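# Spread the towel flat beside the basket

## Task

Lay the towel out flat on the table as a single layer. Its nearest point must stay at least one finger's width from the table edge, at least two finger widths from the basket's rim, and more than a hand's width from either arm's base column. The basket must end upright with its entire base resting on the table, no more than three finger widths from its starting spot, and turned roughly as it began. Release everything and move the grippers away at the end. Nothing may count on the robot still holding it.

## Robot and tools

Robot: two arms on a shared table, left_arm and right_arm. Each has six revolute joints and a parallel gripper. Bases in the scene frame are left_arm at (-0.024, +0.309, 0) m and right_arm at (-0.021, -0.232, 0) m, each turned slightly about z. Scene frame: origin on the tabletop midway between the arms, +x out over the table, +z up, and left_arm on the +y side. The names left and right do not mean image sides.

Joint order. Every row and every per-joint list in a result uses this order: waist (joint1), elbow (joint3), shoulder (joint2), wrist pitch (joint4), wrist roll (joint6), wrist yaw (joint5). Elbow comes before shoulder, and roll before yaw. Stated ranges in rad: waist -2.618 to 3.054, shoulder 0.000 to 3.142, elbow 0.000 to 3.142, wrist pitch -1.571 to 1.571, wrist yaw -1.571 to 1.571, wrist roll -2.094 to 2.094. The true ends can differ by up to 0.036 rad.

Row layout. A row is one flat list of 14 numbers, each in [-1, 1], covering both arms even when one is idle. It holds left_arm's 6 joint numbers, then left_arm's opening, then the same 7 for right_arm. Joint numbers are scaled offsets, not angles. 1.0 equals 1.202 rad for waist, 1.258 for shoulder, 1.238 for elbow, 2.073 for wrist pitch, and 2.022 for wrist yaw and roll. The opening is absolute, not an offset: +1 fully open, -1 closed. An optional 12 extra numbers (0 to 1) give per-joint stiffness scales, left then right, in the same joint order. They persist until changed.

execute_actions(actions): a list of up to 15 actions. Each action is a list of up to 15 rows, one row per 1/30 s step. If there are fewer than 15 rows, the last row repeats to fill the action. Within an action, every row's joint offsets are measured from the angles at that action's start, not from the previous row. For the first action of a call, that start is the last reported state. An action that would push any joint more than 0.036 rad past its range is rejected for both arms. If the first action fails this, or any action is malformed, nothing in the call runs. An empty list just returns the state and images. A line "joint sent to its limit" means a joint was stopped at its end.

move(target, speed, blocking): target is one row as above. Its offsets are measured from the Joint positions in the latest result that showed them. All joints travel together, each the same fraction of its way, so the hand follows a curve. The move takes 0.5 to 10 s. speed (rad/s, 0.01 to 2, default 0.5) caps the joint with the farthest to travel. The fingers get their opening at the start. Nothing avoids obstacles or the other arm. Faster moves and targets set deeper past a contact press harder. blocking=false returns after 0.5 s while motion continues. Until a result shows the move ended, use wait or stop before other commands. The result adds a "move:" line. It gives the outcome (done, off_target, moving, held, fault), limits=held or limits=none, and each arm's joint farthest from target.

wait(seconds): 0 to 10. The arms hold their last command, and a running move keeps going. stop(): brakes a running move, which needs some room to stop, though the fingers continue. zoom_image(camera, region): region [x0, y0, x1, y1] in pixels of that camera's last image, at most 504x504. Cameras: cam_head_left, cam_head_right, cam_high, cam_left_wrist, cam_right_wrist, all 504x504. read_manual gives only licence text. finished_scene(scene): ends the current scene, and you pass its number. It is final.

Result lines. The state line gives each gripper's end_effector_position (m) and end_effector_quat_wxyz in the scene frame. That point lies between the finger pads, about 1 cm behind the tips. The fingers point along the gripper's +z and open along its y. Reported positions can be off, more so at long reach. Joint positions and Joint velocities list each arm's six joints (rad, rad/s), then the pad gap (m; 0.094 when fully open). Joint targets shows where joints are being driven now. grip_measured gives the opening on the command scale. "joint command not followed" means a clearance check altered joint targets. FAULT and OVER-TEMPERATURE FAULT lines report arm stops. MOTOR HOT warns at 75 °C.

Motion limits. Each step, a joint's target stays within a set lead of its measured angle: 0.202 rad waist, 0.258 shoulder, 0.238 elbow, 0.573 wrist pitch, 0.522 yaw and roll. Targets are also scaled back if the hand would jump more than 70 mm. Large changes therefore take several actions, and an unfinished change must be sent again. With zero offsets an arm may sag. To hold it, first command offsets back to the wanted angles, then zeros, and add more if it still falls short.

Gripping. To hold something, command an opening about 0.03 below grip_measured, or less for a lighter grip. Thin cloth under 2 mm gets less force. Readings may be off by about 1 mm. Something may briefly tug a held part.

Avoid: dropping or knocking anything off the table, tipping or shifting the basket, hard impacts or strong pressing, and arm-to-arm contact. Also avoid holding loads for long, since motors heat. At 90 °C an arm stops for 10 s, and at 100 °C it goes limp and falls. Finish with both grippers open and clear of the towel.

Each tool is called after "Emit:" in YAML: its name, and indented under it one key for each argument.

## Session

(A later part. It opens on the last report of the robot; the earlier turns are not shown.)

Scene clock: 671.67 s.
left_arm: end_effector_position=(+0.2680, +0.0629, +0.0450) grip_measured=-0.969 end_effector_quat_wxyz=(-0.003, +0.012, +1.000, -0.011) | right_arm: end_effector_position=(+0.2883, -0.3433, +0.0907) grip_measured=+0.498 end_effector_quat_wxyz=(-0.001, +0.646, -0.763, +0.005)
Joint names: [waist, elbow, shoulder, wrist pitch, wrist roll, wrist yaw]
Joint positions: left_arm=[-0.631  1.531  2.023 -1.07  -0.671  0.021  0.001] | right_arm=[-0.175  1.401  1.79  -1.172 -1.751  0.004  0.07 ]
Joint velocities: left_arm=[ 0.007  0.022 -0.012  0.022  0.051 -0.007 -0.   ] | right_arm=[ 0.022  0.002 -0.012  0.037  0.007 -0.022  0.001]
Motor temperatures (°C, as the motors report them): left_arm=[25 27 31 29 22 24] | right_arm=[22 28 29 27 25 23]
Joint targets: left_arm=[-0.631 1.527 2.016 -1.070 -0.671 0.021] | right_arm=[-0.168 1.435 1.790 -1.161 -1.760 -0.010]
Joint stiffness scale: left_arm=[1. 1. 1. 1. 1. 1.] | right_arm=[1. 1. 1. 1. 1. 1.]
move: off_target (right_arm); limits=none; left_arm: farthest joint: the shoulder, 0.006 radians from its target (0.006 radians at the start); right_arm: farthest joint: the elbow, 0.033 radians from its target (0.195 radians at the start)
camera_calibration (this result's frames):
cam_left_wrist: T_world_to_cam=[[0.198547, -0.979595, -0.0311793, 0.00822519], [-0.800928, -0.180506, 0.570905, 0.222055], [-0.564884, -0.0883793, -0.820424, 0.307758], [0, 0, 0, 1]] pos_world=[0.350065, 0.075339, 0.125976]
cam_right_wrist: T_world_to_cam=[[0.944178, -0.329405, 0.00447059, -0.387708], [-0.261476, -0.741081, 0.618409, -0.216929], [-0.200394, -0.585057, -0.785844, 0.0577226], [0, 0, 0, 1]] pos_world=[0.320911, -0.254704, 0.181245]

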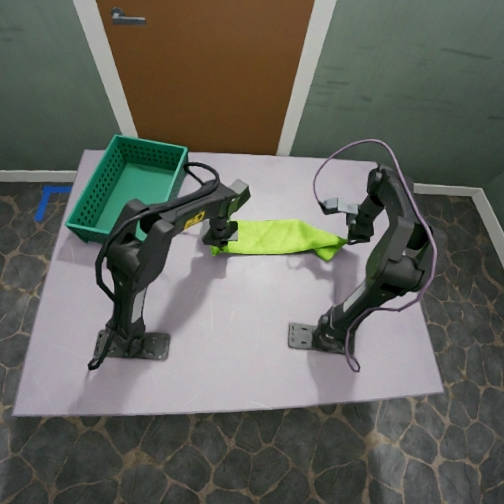

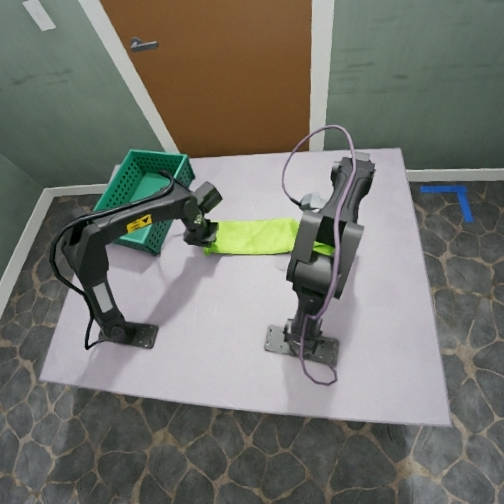

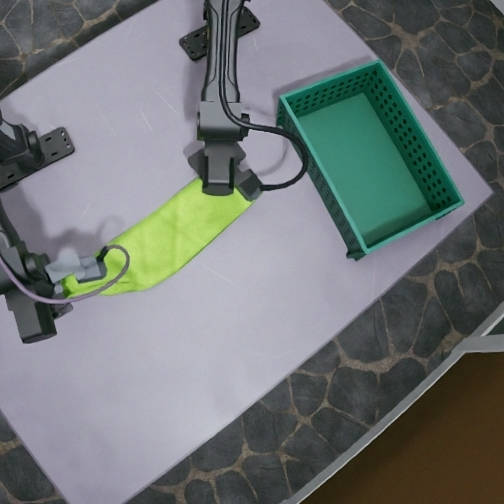

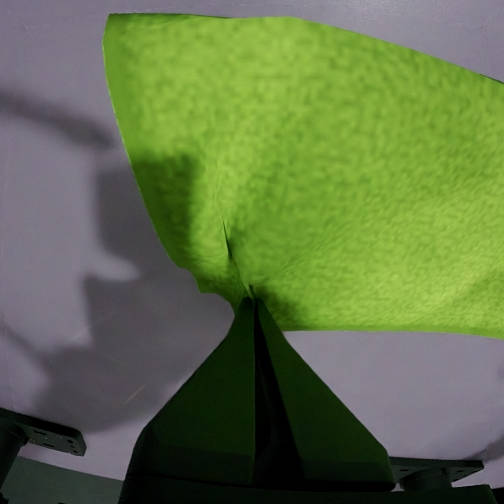

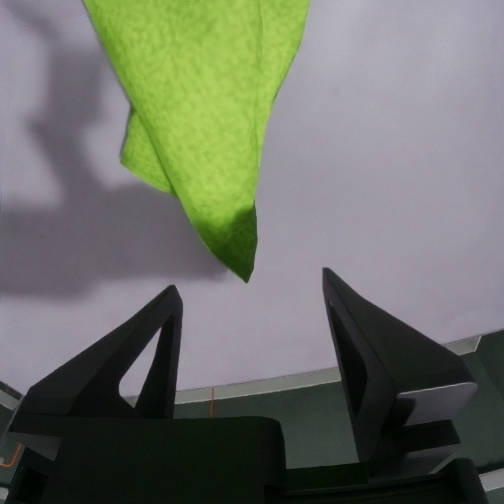

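Emit:
move:
  target: [0, -0.003, -0.005, 0, 0, 0, -1, -0.022, -0.17, 0.012, 0.113, 0, 0, 0.5]
  speed: 0.3

Scene clock: 686.37 s.
left_arm: end_effector_position=(+0.2680, +0.0629, +0.0450) grip_measured=-0.969 end_effector_quat_wxyz=(-0.003, +0.012, +1.000, -0.011) | right_arm: end_effector_position=(+0.2778, -0.3446, +0.0363) grip_measured=+0.498 end_effector_quat_wxyz=(-0.000, +0.641, -0.768, +0.007)
Joint names: [waist, elbow, shoulder, wrist pitch, wrist roll, wrist yaw]
Joint positions: left_arm=[-0.631  1.531  2.023 -1.07  -0.671  0.021  0.001] | right_arm=[-0.189  1.198  1.805 -0.95  -1.752  0.006  0.07 ]
Joint velocities: left_arm=[ 0.002 -0.012  0.012  0.022 -0.051 -0.037  0.   ] | right_arm=[-0.007 -0.002 -0.002 -0.007 -0.051  0.051  0.   ]
Motor temperatures (°C, as the motors report them): left_arm=[25 27 31 29 22 24] | right_arm=[22 28 29 27 25 23]
Joint targets: left_arm=[-0.631 1.527 2.016 -1.070 -0.671 0.021] | right_arm=[-0.201 1.191 1.805 -0.938 -1.751 0.004]
Joint stiffness scale: left_arm=[1. 1. 1. 1. 1. 1.] | right_arm=[1. 1. 1. 1. 1. 1.]
move: done; limits=none; left_arm: farthest joint: the shoulder, 0.006 radians from its target (0.006 radians at the start); right_arm: farthest joint: the waist, 0.013 radians from its target (0.027 radians at the start)
camera_calibration (this result's frames):
cam_left_wrist: T_world_to_cam=[[0.198547, -0.979595, -0.0311793, 0.00822519], [-0.800928, -0.180506, 0.570905, 0.222055], [-0.564884, -0.0883793, -0.820424, 0.307758], [0, 0, 0, 1]] pos_world=[0.350065, 0.075339, 0.125976]
cam_right_wrist: T_world_to_cam=[[0.939677, -0.341989, 0.00711297, -0.381171], [-0.272413, -0.735605, 0.620223, -0.182198], [-0.206877, -0.584747, -0.784393, 0.0140285], [0, 0, 0, 1]] pos_world=[0.311446, -0.256179, 0.126719]

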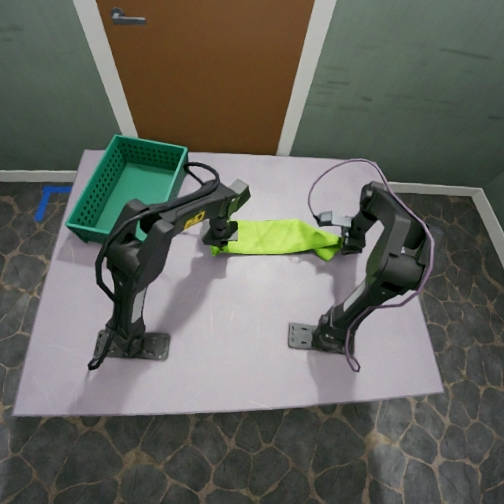

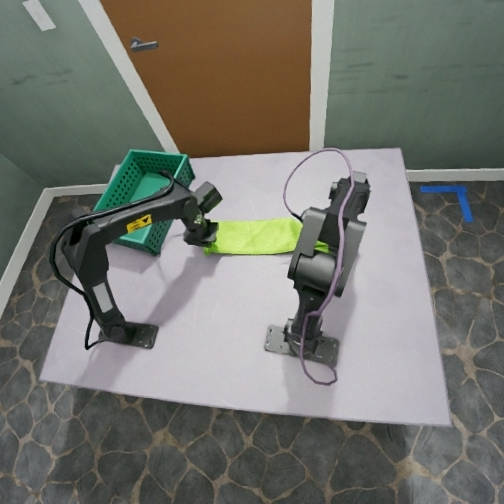

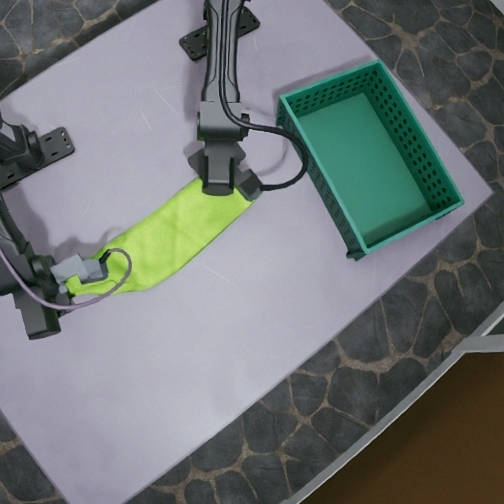

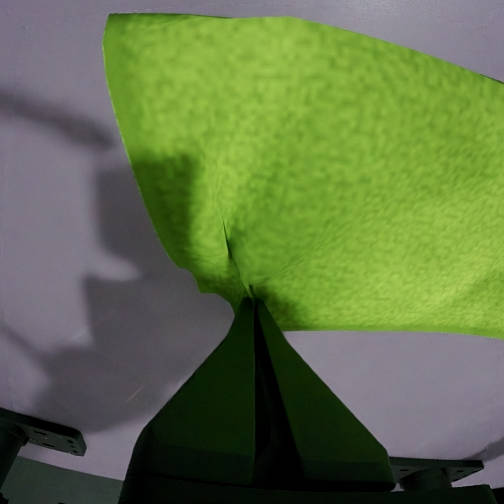

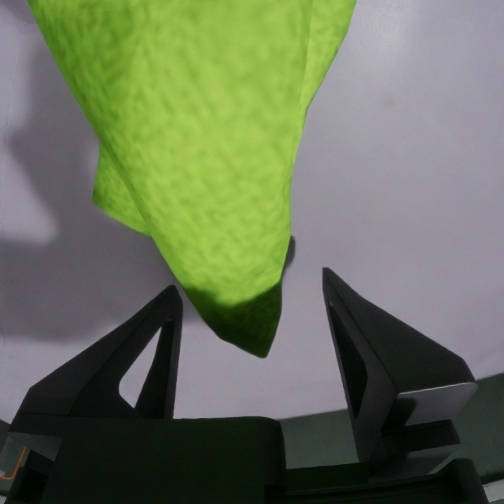

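Tip is between the fingers. Close.

Emit:
execute_actions:
  actions:
    - [[0,-0.003,-0.005,0,0,0,-1,0,0,0,0,0,0,0.38],[0,-0.003,-0.005,0,0,0,-1,0,0,0,0,0,0,0.26],[0,-0.003,-0.005,0,0,0,-1,0,0,0,0,0,0,0.14],[0,-0.003,-0.005,0,0,0,-1,0,0,0,0,0,0,0.02],[0,-0.003,-0.005,0,0,0,-1,0,0,0,0,0,0,-0.1],[0,-0.003,-0.005,0,0,0,-1,0,0,0,0,0,0,-0.22],[0,-0.003,-0.005,0,0,0,-1,0,0,0,0,0,0,-0.34],[0,-0.003,-0.005,0,0,0,-1,0,0,0,0,0,0,-0.46],[0,-0.003,-0.005,0,0,0,-1,0,0,0,0,0,0,-0.58],[0,-0.003,-0.005,0,0,0,-1,0,0,0,0,0,0,-0.7],[0,-0.003,-0.005,0,0,0,-1,0,0,0,0,0,0,-0.8],[0,-0.003,-0.005,0,0,0,-1,0,0,0,0,0,0,-0.9],[0,-0.003,-0.005,0,0,0,-1,0,0,0,0,0,0,-1]]

Scene clock: 696.73 s.
left_arm: end_effector_position=(+0.2680, +0.0629, +0.0450) grip_measured=-0.969 end_effector_quat_wxyz=(-0.003, +0.012, +1.000, -0.011) | right_arm: end_effector_position=(+0.2778, -0.3449, +0.0364) grip_measured=-0.971 end_effector_quat_wxyz=(+0.000, +0.641, -0.768, +0.008)
Joint names: [waist, elbow, shoulder, wrist pitch, wrist roll, wrist yaw]
Joint positions: left_arm=[-0.631  1.531  2.023 -1.07  -0.671  0.021  0.001] | right_arm=[-0.189  1.198  1.805 -0.95  -1.752  0.008  0.001]
Joint velocities: left_arm=[ 0.002 -0.017  0.007 -0.051  0.007  0.037 -0.   ] | right_arm=[ 0.002 -0.002 -0.012  0.022 -0.051  0.037 -0.001]
Motor temperatures (°C, as the motors report them): left_arm=[25 27 31 29 22 24] | right_arm=[22 27 29 27 25 23]
Joint targets: left_arm=[-0.631 1.527 2.016 -1.070 -0.671 0.021] | right_arm=[-0.189 1.198 1.805 -0.950 -1.752 0.007]
Joint stiffness scale: left_arm=[1. 1. 1. 1. 1. 1.] | right_arm=[1. 1. 1. 1. 1. 1.]
camera_calibration (this result's frames):
cam_left_wrist: T_world_to_cam=[[0.198547, -0.979595, -0.0311793, 0.00822519], [-0.800928, -0.180506, 0.570905, 0.222055], [-0.564884, -0.0883793, -0.820424, 0.307758], [0, 0, 0, 1]] pos_world=[0.350065, 0.075339, 0.125976]
cam_right_wrist: T_world_to_cam=[[0.939672, -0.341996, 0.00747703, -0.381277], [-0.272315, -0.73463, 0.621421, -0.182148], [-0.207031, -0.585968, -0.783441, 0.0134482], [0, 0, 0, 1]] pos_world=[0.311457, -0.256326, 0.126577]

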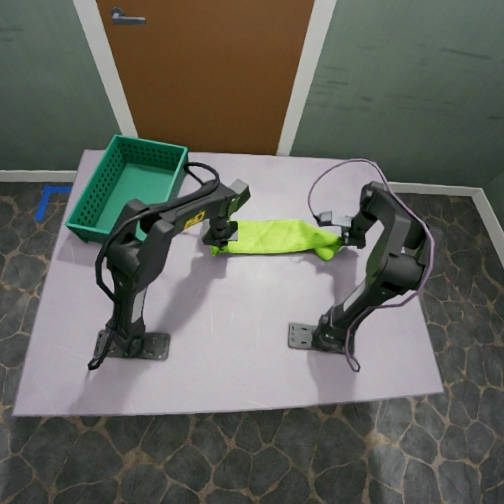

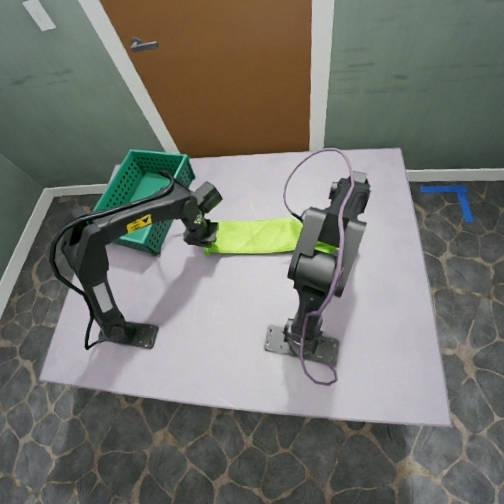

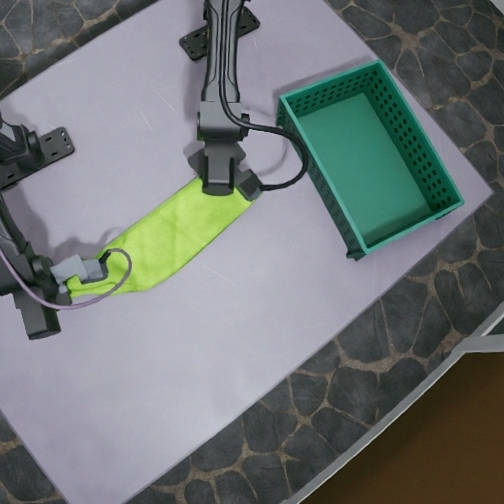

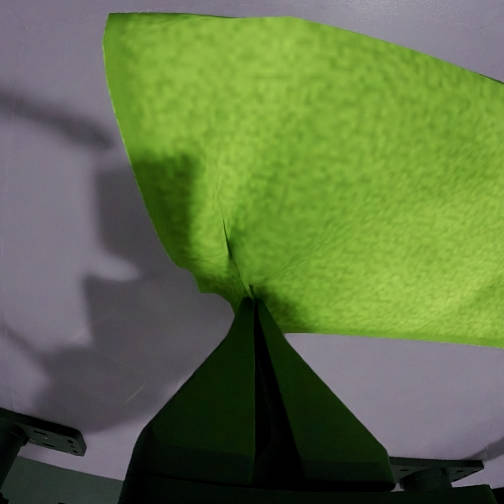

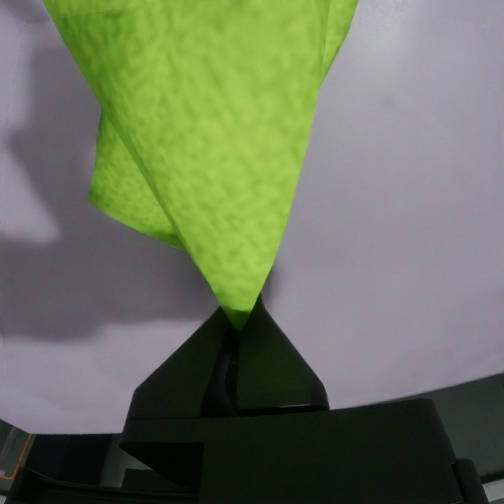

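Emit:
move:
  target: [0.061, 0.489, -0.169, -0.176, 0.005, -0.012, -1, 0.048, 0.538, -0.162, -0.225, -0.06, 0, -1]
  speed: 0.45

Scene clock: 707.73 s.
left_arm: end_effector_position=(+0.3058, +0.0655, +0.2753) grip_measured=-0.969 end_effector_quat_wxyz=(+0.168, -0.017, +0.976, -0.137) | right_arm: end_effector_position=(+0.3136, -0.3415, +0.2639) grip_measured=-0.972 end_effector_quat_wxyz=(-0.085, +0.687, -0.700, +0.173)
Joint names: [waist, elbow, shoulder, wrist pitch, wrist roll, wrist yaw]
Joint positions: left_arm=[-0.571  2.109  1.825 -1.417 -0.671  0.014  0.001] | right_arm=[-0.143  1.837  1.618 -1.402 -1.869  0.01   0.001]
Joint velocities: left_arm=[-0.007 -0.022 -0.002  0.081  0.051 -0.037 -0.001] | right_arm=[-0.007  0.017 -0.007 -0.037 -0.037 -0.051 -0.002]
Motor temperatures (°C, as the motors report them): left_arm=[25 27 31 29 22 24] | right_arm=[22 27 29 27 25 23]
Joint targets: left_arm=[-0.558 2.136 1.810 -1.434 -0.661 -0.003] | right_arm=[-0.131 1.864 1.601 -1.416 -1.873 0.008]
Joint stiffness scale: left_arm=[1. 1. 1. 1. 1. 1.] | right_arm=[1. 1. 1. 1. 1. 1.]
move: off_target (left_arm, right_arm); limits=none; left_arm: farthest joint: the elbow, 0.027 radians from its target (0.605 radians at the start); right_arm: farthest joint: the elbow, 0.027 radians from its target (0.666 radians at the start)
camera_calibration (this result's frames):
cam_left_wrist: T_world_to_cam=[[0.21315, -0.932769, 0.290703, -0.0857446], [-0.943884, -0.119763, 0.307799, 0.23349], [-0.25229, -0.339998, -0.905953, 0.462692], [0, 0, 0, 1]] pos_world=[0.355396, 0.105298, 0.372235]
cam_right_wrist: T_world_to_cam=[[0.915397, -0.163192, 0.367991, -0.441844], [-0.37144, -0.694809, 0.615851, -0.265125], [0.155182, -0.700435, -0.696642, 0.02559], [0, 0, 0, 1]] pos_world=[0.302013, -0.238393, 0.343699]

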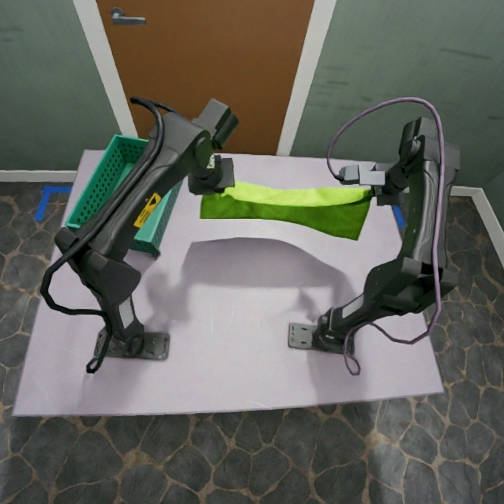

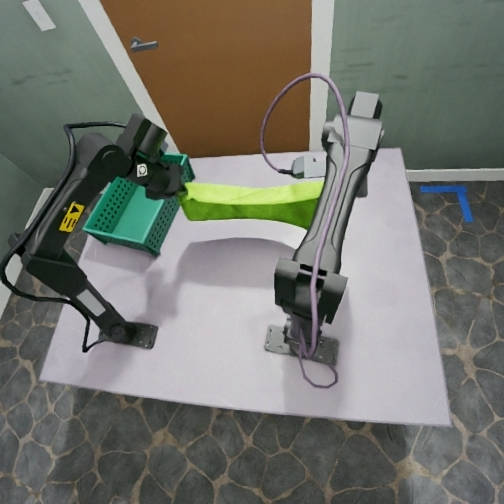

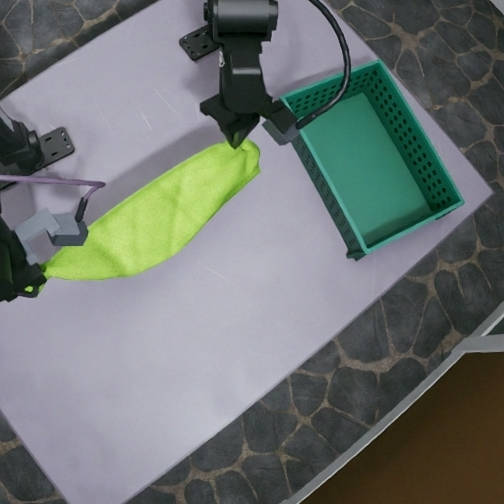

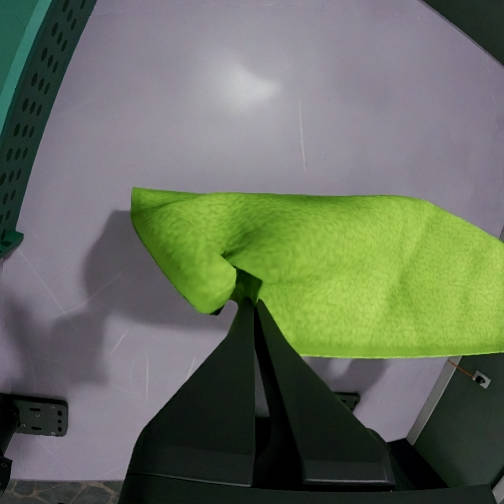

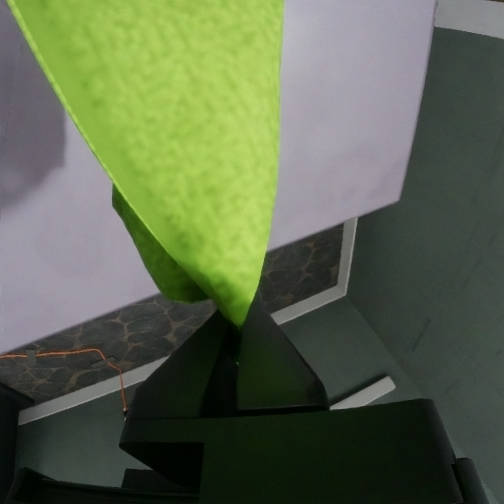

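Emit:
wait:
  seconds: 0

Emit:
zoom_image:
  camera: "cam_head_left"
  region: [185, 150, 395, 270]

Scene clock: 711.27 s.
left_arm: end_effector_position=(+0.3057, +0.0655, +0.2752) grip_measured=-0.969 end_effector_quat_wxyz=(+0.168, -0.017, +0.976, -0.137) | right_arm: end_effector_position=(+0.3134, -0.3414, +0.2638) grip_measured=-0.972 end_effector_quat_wxyz=(-0.084, +0.688, -0.700, +0.173)
Joint names: [waist, elbow, shoulder, wrist pitch, wrist roll, wrist yaw]
Joint positions: left_arm=[-0.571  2.109  1.825 -1.418 -0.671  0.014  0.001] | right_arm=[-0.143  1.837  1.618 -1.403 -1.869  0.01   0.001]
Joint velocities: left_arm=[ 0.012 -0.022 -0.007 -0.022 -0.066 -0.051 -0.001] | right_arm=[-0.017 -0.002 -0.007  0.022 -0.051 -0.037  0.   ]
Motor temperatures (°C, as the motors report them): left_arm=[25 27 31 29 22 24] | right_arm=[22 27 29 27 25 23]
Joint targets: left_arm=[-0.558 2.136 1.810 -1.434 -0.661 -0.003] | right_arm=[-0.131 1.864 1.601 -1.416 -1.873 0.008]
Joint stiffness scale: left_arm=[1. 1. 1. 1. 1. 1.] | right_arm=[1. 1. 1. 1. 1. 1.]
camera_calibration (this result's frames):
cam_left_wrist: T_world_to_cam=[[0.213239, -0.932835, 0.290427, -0.0856177], [-0.943789, -0.119832, 0.308062, 0.233346], [-0.252569, -0.339793, -0.905952, 0.462727], [0, 0, 0, 1]] pos_world=[0.355357, 0.105327, 0.372189]
cam_right_wrist: T_world_to_cam=[[0.915663, -0.163278, 0.367288, -0.441583], [-0.370993, -0.694955, 0.615956, -0.265323], [0.154676, -0.70027, -0.69692, 0.0258922], [0, 0, 0, 1]] pos_world=[0.301904, -0.238357, 0.343661]

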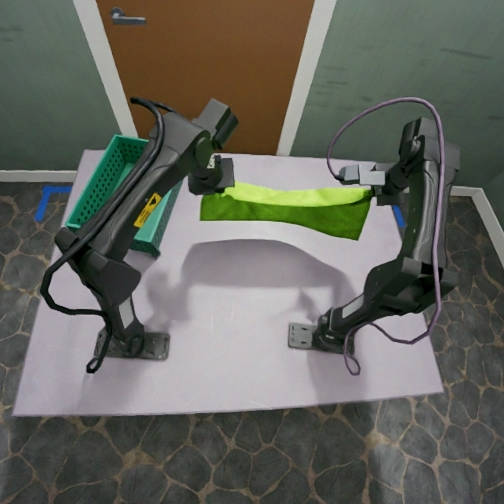

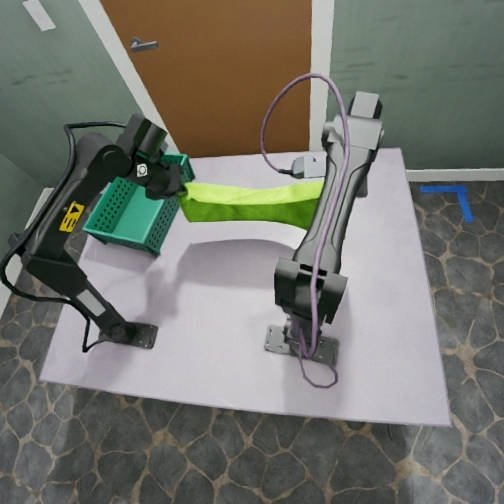

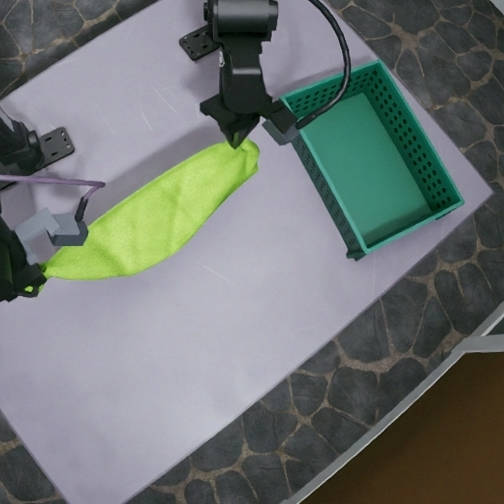

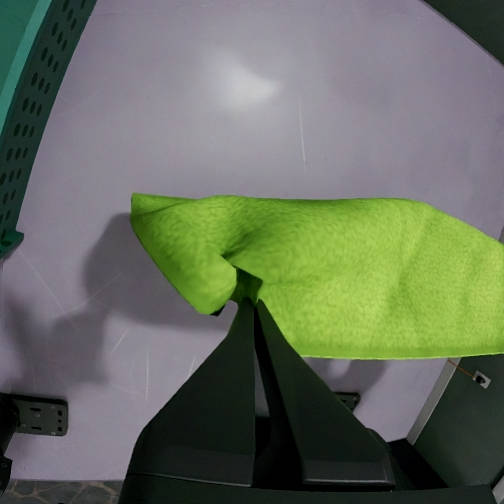

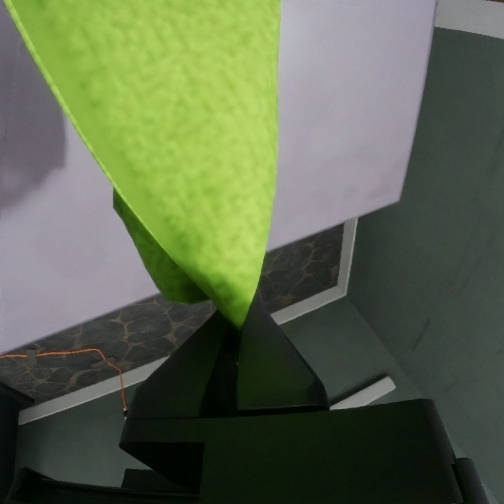

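Region (185, 150, 395, 270) of cam_head_left's 504x504 image, scaled by 2.400, with more detail than that image has; it fills the top 288 rows of this view, and the rest is white.

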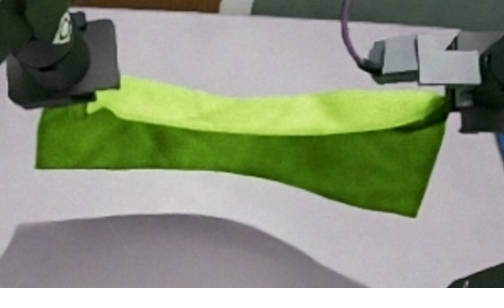

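Emit:
move:
  target: [0.011, 0.022, -0.012, -0.008, 0.005, -0.008, -1, -0.05, 0.022, -0.014, -0.006, -0.02, 0, -1]
  speed: 0.1

Scene clock: 718.57 s.
left_arm: end_effector_position=(+0.3057, +0.0655, +0.2752) grip_measured=-0.969 end_effector_quat_wxyz=(+0.168, -0.017, +0.976, -0.137) | right_arm: end_effector_position=(+0.3079, -0.3566, +0.2638) grip_measured=-0.972 end_effector_quat_wxyz=(-0.077, +0.684, -0.704, +0.176)
Joint names: [waist, elbow, shoulder, wrist pitch, wrist roll, wrist yaw]
Joint positions: left_arm=[-0.571  2.109  1.825 -1.418 -0.671  0.014  0.001] | right_arm=[-0.189  1.837  1.618 -1.403 -1.904  0.01   0.001]
Joint velocities: left_arm=[-0.002 -0.007 -0.007  0.051  0.007 -0.007 -0.   ] | right_arm=[-0.017 -0.002 -0.027 -0.022  0.022 -0.007 -0.001]
Motor temperatures (°C, as the motors report them): left_arm=[25 27 31 29 22 24] | right_arm=[22 27 29 27 25 23]
Joint targets: left_arm=[-0.558 2.136 1.810 -1.434 -0.661 -0.002] | right_arm=[-0.203 1.864 1.601 -1.415 -1.909 0.010]
Joint stiffness scale: left_arm=[1. 1. 1. 1. 1. 1.] | right_arm=[1. 1. 1. 1. 1. 1.]
move: off_target (left_arm, right_arm); limits=none; left_arm: farthest joint: the elbow, 0.027 radians from its target (0.027 radians at the start); right_arm: farthest joint: the elbow, 0.027 radians from its target (0.027 radians at the start)
camera_calibration (this result's frames):
cam_left_wrist: T_world_to_cam=[[0.213239, -0.932835, 0.290427, -0.0856177], [-0.943789, -0.119832, 0.308062, 0.233346], [-0.252569, -0.339793, -0.905952, 0.462727], [0, 0, 0, 1]] pos_world=[0.355357, 0.105327, 0.372189]
cam_right_wrist: T_world_to_cam=[[0.915375, -0.170574, 0.364681, -0.440881], [-0.376717, -0.682444, 0.626383, -0.274393], [0.14203, -0.710757, -0.68895, 0.0141404], [0, 0, 0, 1]] pos_world=[0.298195, -0.25241, 0.342398]

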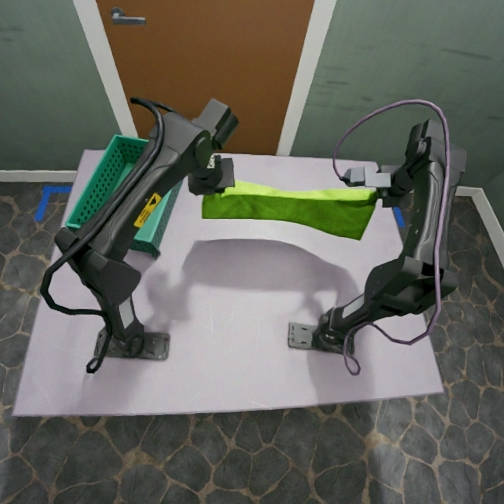

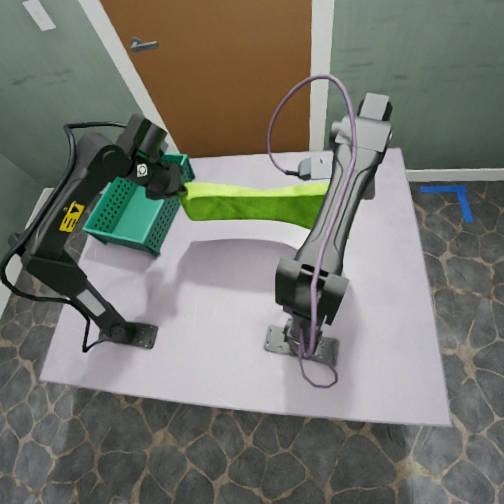

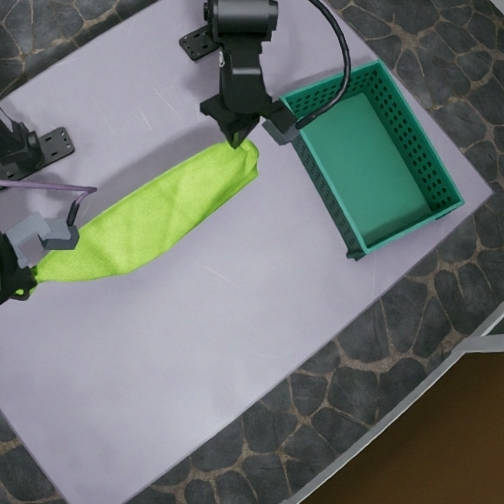

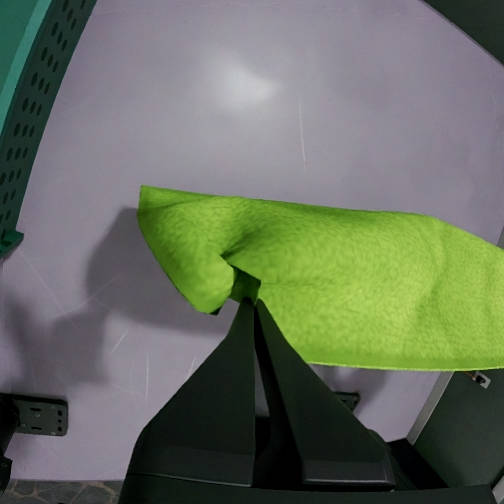

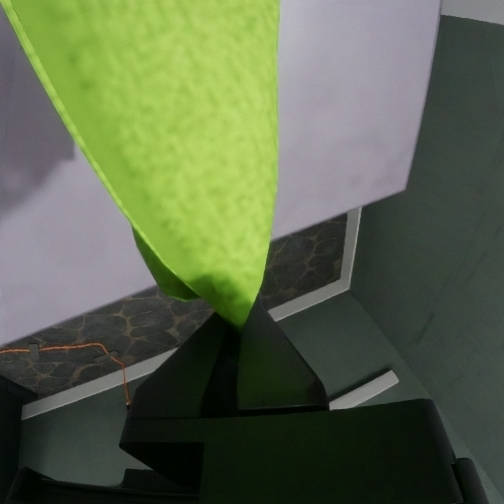

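Emit:
execute_actions:
  actions:
    - [[0.011,0.022,-0.012,-0.008,0,0,-1,0,0.022,-0.014,-0.006,0,0,-1],[0.011,0.022,-0.012,-0.008,0,0,-1,0,0.022,-0.014,-0.006,0,0,-1],[0.0156,0.0,0.0143,0.0296,0.0085,0,-1,0.0104,-0.011,0.0137,0.035,0.005,0,-1],[0.031,-0.011,0.0286,0.059,0.017,0,-1,0.021,-0.022,0.027,0.07,0.011,0,-1],[0.047,-0.017,0.043,0.089,0.025,0,-1,0.031,-0.033,0.041,0.105,0.016,0,-1],[0.062,-0.022,0.057,0.118,0.034,0,-1,0.042,-0.044,0.055,0.14,0.022,0,-1],[0.078,-0.028,0.0715,0.148,0.042,0,-1,0.052,-0.055,0.068,0.175,0.027,0,-1],[0.094,-0.034,0.086,0.178,0.051,0,-1,0.062,-0.066,0.082,0.209,0.033,0,-1],[0.109,-0.039,0.10,0.207,0.06,0,-1,0.073,-0.077,0.096,0.244,0.038,0,-1],[0.125,-0.045,0.114,0.237,0.068,0,-1,0.083,-0.088,0.11,0.279,0.044,0,-1],[0.14,-0.05,0.129,0.266,0.076,0,-1,0.094,-0.099,0.123,0.314,0.05,0,-1],[0.156,-0.056,0.143,0.296,0.085,0,-1,0.104,-0.11,0.137,0.349,0.055,0,-1]]
    - [[-0.01,-0.016,0,-0.015,-0.005,0,-1,-0.0065,-0.017,-0.002,-0.015,-0.003,0,-1],[-0.02,-0.032,0,-0.03,-0.01,0,-1,-0.013,-0.034,-0.004,-0.03,-0.006,0,-1],[-0.03,-0.048,0,-0.045,-0.015,0,-1,-0.02,-0.052,-0.006,-0.044,-0.009,0,-1],[-0.04,-0.064,0,-0.06,-0.02,0,-1,-0.026,-0.069,-0.008,-0.059,-0.012,0,-1],[-0.05,-0.08,0,-0.075,-0.025,0,-1,-0.033,-0.086,-0.01,-0.074,-0.015,0,-1],[-0.06,-0.096,0,-0.09,-0.03,0,-1,-0.039,-0.103,-0.012,-0.089,-0.018,0,-1],[-0.07,-0.112,0,-0.106,-0.035,0,-1,-0.046,-0.12,-0.014,-0.104,-0.021,0,-1],[-0.08,-0.128,0,-0.121,-0.04,0,-1,-0.052,-0.138,-0.016,-0.118,-0.024,0,-1],[-0.09,-0.144,0,-0.136,-0.045,0,-1,-0.059,-0.155,-0.018,-0.133,-0.027,0,-1],[-0.099,-0.16,0,-0.151,-0.05,0,-1,-0.065,-0.172,-0.02,-0.148,-0.03,0,-1]]

Scene clock: 753.20 s.
left_arm: end_effector_position=(+0.3375, +0.0689, +0.1175) grip_measured=-0.969 end_effector_quat_wxyz=(+0.059, -0.021, +0.996, -0.059) | right_arm: end_effector_position=(+0.3293, -0.3464, +0.1015) grip_measured=-0.972 end_effector_quat_wxyz=(-0.023, +0.703, -0.709, +0.059)
Joint names: [waist, elbow, shoulder, wrist pitch, wrist roll, wrist yaw]
Joint positions: left_arm=[-0.514  1.846  2.049 -1.204 -0.621  0.03   0.001] | right_arm=[-0.14   1.484  1.827 -1.102 -1.875  0.014  0.001]
Joint velocities: left_arm=[-0.002  0.007  0.007 -0.256 -0.125  0.022  0.   ] | right_arm=[ 0.012  0.002  0.002 -0.227 -0.022 -0.007 -0.   ]
Motor temperatures (°C, as the motors report them): left_arm=[25 28 31 29 22 24] | right_arm=[22 28 29 27 25 23]
Joint targets: left_arm=[-0.507 1.847 2.026 -1.245 -0.643 0.023] | right_arm=[-0.146 1.489 1.789 -1.138 -1.888 0.011]
Joint stiffness scale: left_arm=[1. 1. 1. 1. 1. 1.] | right_arm=[1. 1. 1. 1. 1. 1.]
camera_calibration (this result's frames):
cam_left_wrist: T_world_to_cam=[[0.260093, -0.961314, 0.0907038, -0.0338196], [-0.853573, -0.18499, 0.487023, 0.265363], [-0.451403, -0.204094, -0.868667, 0.382433], [0, 0, 0, 1]] pos_world=[0.407935, 0.0946305, 0.206036]
cam_right_wrist: T_world_to_cam=[[0.977725, -0.174387, 0.116805, -0.396225], [-0.208539, -0.744051, 0.634744, -0.235327], [-0.0237823, -0.644963, -0.763844, -0.00847569], [0, 0, 0, 1]] pos_world=[0.338122, -0.249658, 0.189179]

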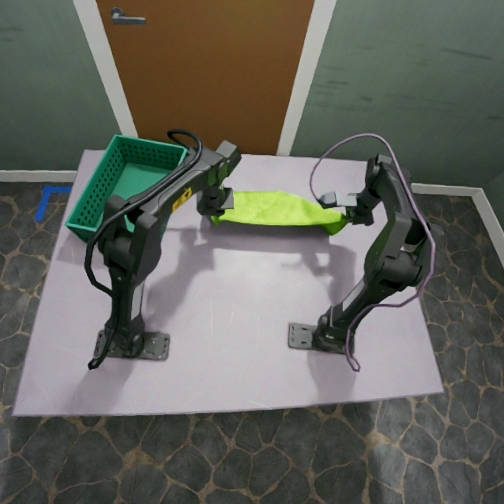

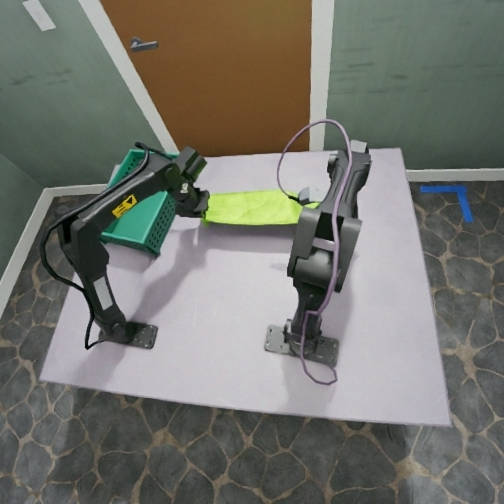

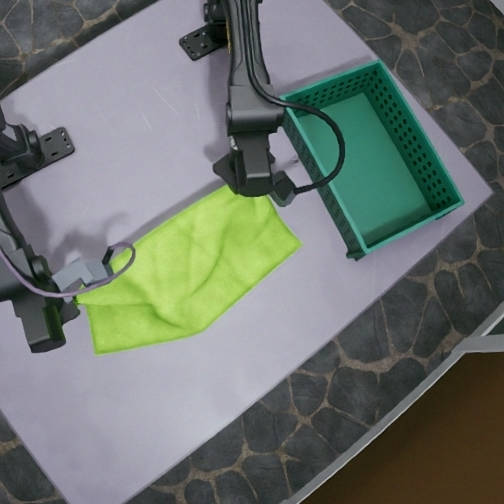

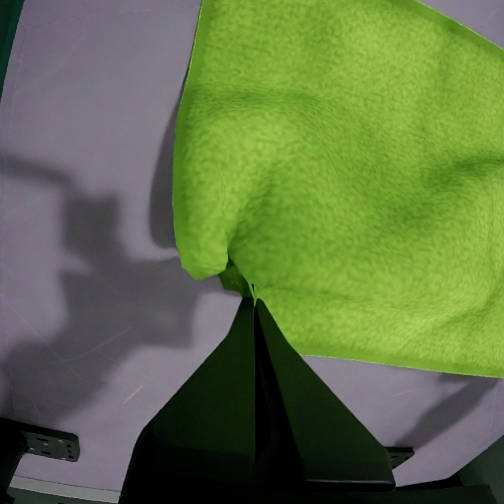

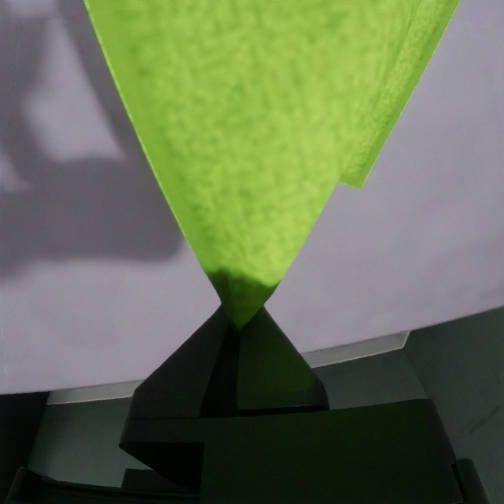

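Emit:
execute_actions:
  actions: []

Scene clock: 777.03 s.
left_arm: end_effector_position=(+0.3340, +0.0714, +0.1169) grip_measured=-0.969 end_effector_quat_wxyz=(+0.052, -0.027, +0.997, -0.054) | right_arm: end_effector_position=(+0.3251, -0.3450, +0.1037) grip_measured=-0.972 end_effector_quat_wxyz=(-0.020, +0.705, -0.707, +0.054)
Joint names: [waist, elbow, shoulder, wrist pitch, wrist roll, wrist yaw]
Joint positions: left_arm=[-0.514  1.846  2.049 -1.222 -0.633  0.03   0.001] | right_arm=[-0.14   1.484  1.819 -1.12  -1.88   0.014  0.001]
Joint velocities: left_arm=[ 0.007 -0.002 -0.002 -0.081 -0.051 -0.007  0.001] | right_arm=[-0.012 -0.002 -0.022  0.066 -0.037 -0.037 -0.001]
Motor temperatures (°C, as the motors report them): left_arm=[25 27 32 29 22 24] | right_arm=[22 27 30 27 25 23]
Joint targets: left_arm=[-0.507 1.847 2.026 -1.245 -0.643 0.023] | right_arm=[-0.146 1.489 1.789 -1.138 -1.887 0.011]
Joint stiffness scale: left_arm=[1. 1. 1. 1. 1. 1.] | right_arm=[1. 1. 1. 1. 1. 1.]
camera_calibration (this result's frames):
cam_left_wrist: T_world_to_cam=[[0.272661, -0.958902, 0.078507, -0.0333964], [-0.84346, -0.198983, 0.498979, 0.25937], [-0.462851, -0.20227, -0.86305, 0.383805], [0, 0, 0, 1]] pos_world=[0.405518, 0.0972184, 0.204445]
cam_right_wrist: T_world_to_cam=[[0.979733, -0.169874, 0.106141, -0.390061], [-0.198258, -0.746787, 0.634825, -0.240898], [-0.0285754, -0.643002, -0.765331, -0.00360312], [0, 0, 0, 1]] pos_world=[0.334293, -0.248477, 0.191572]

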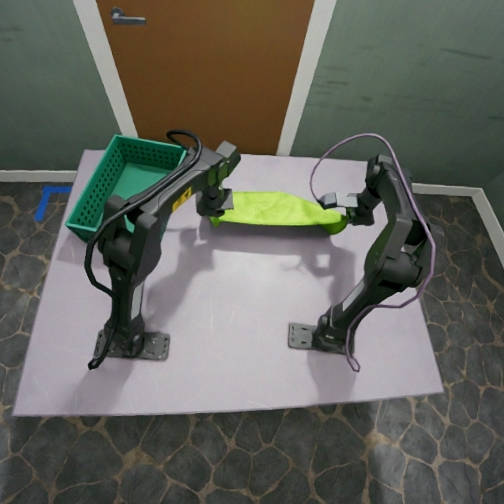

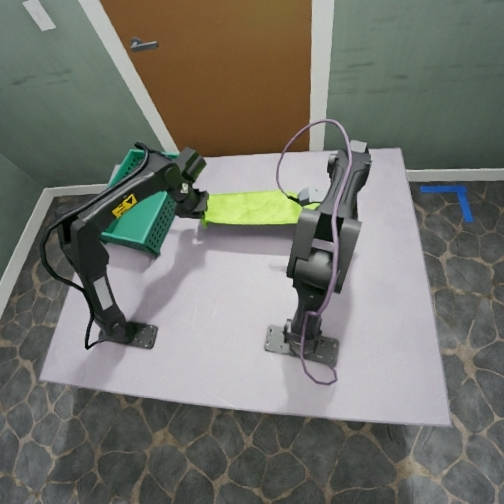

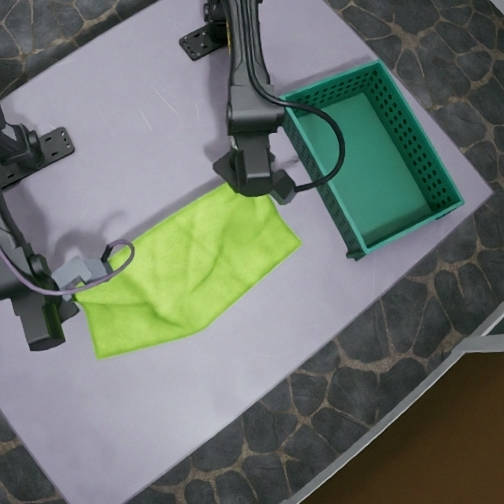

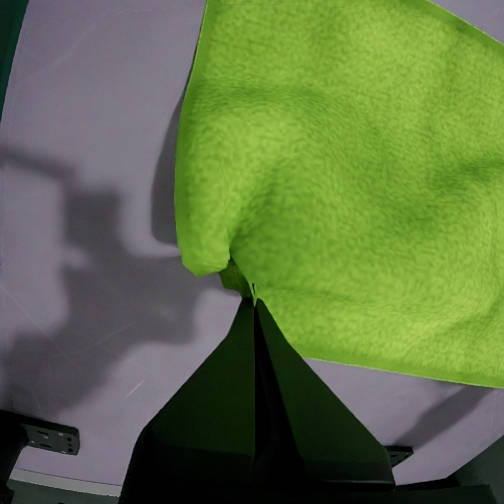

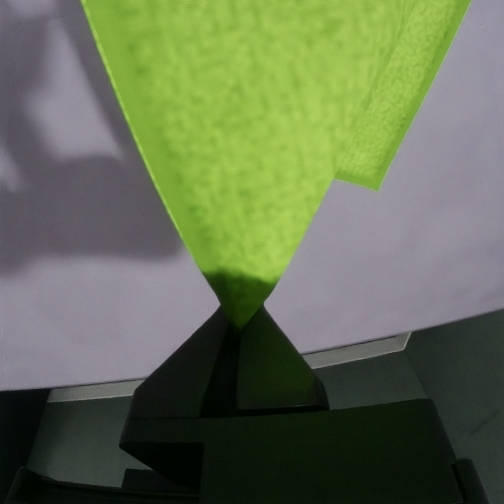

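Emit:
move:
  target: [-0.220,-0.467,-0.176,0.118,-0.125,-0.01,-1,-0.190,-0.478,-0.241,0.100,-0.084,0,-1]
  speed: 0.3

Scene clock: 815.73 s.
left_arm: end_effector_position=(+0.1975, +0.0594, +0.0407) grip_measured=-0.969 end_effector_quat_wxyz=(-0.009, -0.021, +1.000, -0.012) | right_arm: end_effector_position=(+0.1892, -0.3559, +0.0348) grip_measured=-0.972 end_effector_quat_wxyz=(+0.007, +0.687, -0.727, +0.001)
Joint names: [waist, elbow, shoulder, wrist pitch, wrist roll, wrist yaw]
Joint positions: left_arm=[-0.77   1.281  1.856 -0.99  -0.875  0.03   0.001] | right_arm=[-0.355  0.9    1.545 -0.928 -2.041  0.014  0.001]
Joint velocities: left_arm=[ 0.002 -0.002 -0.007  0.081  0.051 -0.022  0.   ] | right_arm=[-0.012 -0.022 -0.027 -0.081 -0.051  0.007 -0.001]
Motor temperatures (°C, as the motors report them): left_arm=[25 27 32 28 22 24] | right_arm=[22 27 30 26 25 23]
Joint targets: left_arm=[-0.778 1.268 1.827 -0.977 -0.886 0.010] | right_arm=[-0.369 0.892 1.516 -0.913 -2.050 0.014]
Joint stiffness scale: left_arm=[1. 1. 1. 1. 1. 1.] | right_arm=[1. 1. 1. 1. 1. 1.]
move: off_target (left_arm, right_arm); limits=none; left_arm: farthest joint: the shoulder, 0.028 radians from its target (0.221 radians at the start); right_arm: farthest joint: the shoulder, 0.029 radians from its target (0.304 radians at the start)
camera_calibration (this result's frames):
cam_left_wrist: T_world_to_cam=[[0.261403, -0.964668, -0.0329196, 0.00537006], [-0.779511, -0.231098, 0.582199, 0.165778], [-0.569237, -0.126528, -0.812379, 0.266931], [0, 0, 0, 1]] pos_world=[0.279768, 0.0772652, 0.12051]
cam_right_wrist: T_world_to_cam=[[0.974532, -0.223957, -0.0114106, -0.265673], [-0.167844, -0.762216, 0.625184, -0.243117], [-0.148712, -0.607347, -0.780394, -0.0312733], [0, 0, 0, 1]] pos_world=[0.21345, -0.263801, 0.124556]

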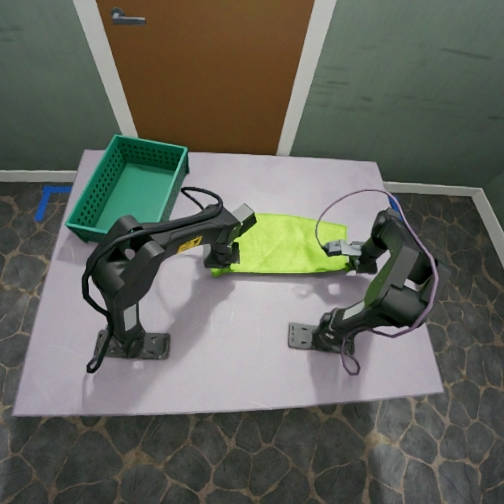

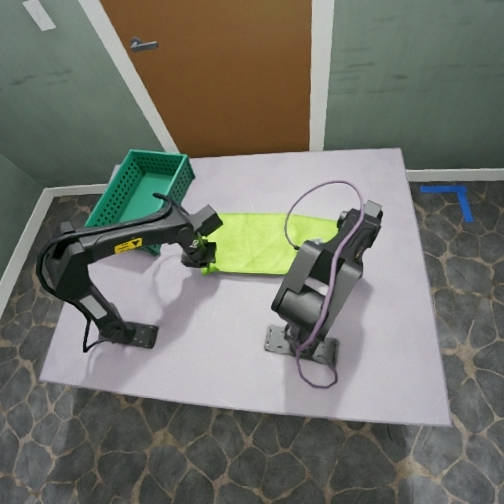

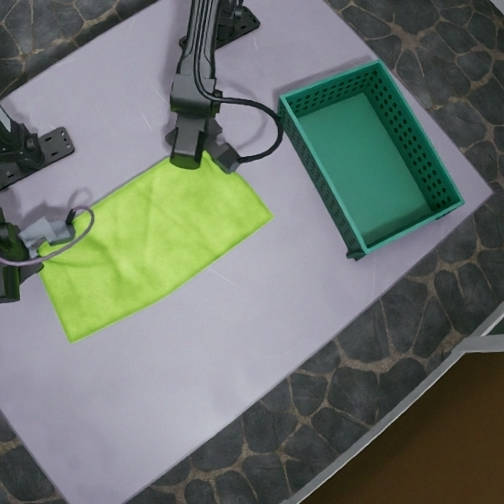

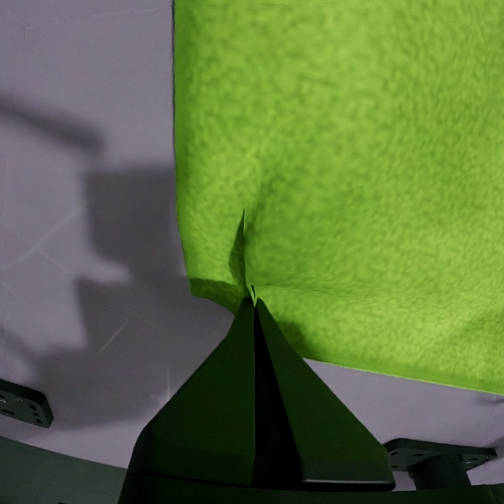

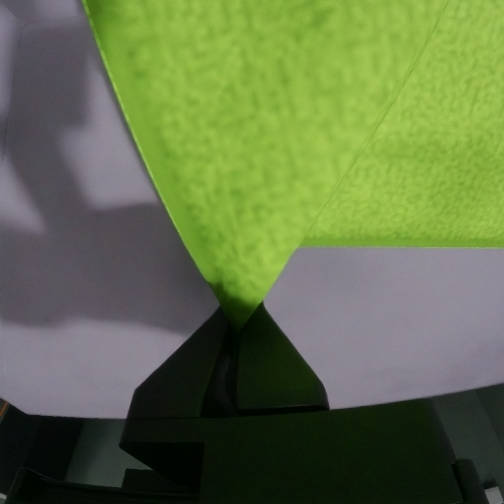

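Emit:
zoom_image:
  camera: "cam_high"
  region: [0, 130, 300, 370]

Emit:
zoom_image:
  camera: "cam_head_left"
  region: [200, 190, 400, 300]

Region (0, 130, 300, 370) of cam_high's 504x504 image, scaled by 1.680, with more detail than that image has; it fills the top 403 rows of this view, and the rest is white.

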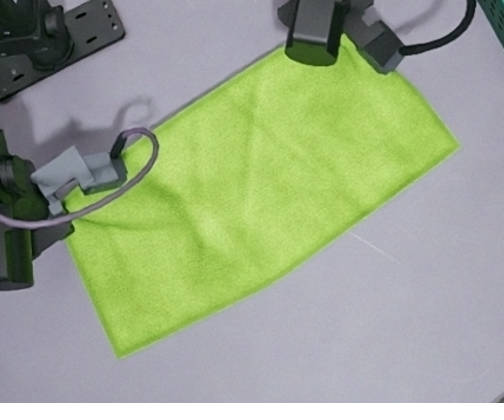

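Region (200, 190, 400, 300) of cam_head_left's 504x504 image, scaled by 2.520, with more detail than that image has; it fills the top 277 rows of this view, and the rest is white.

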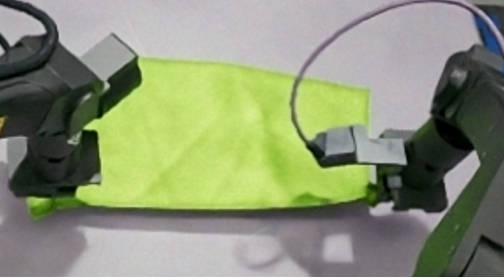

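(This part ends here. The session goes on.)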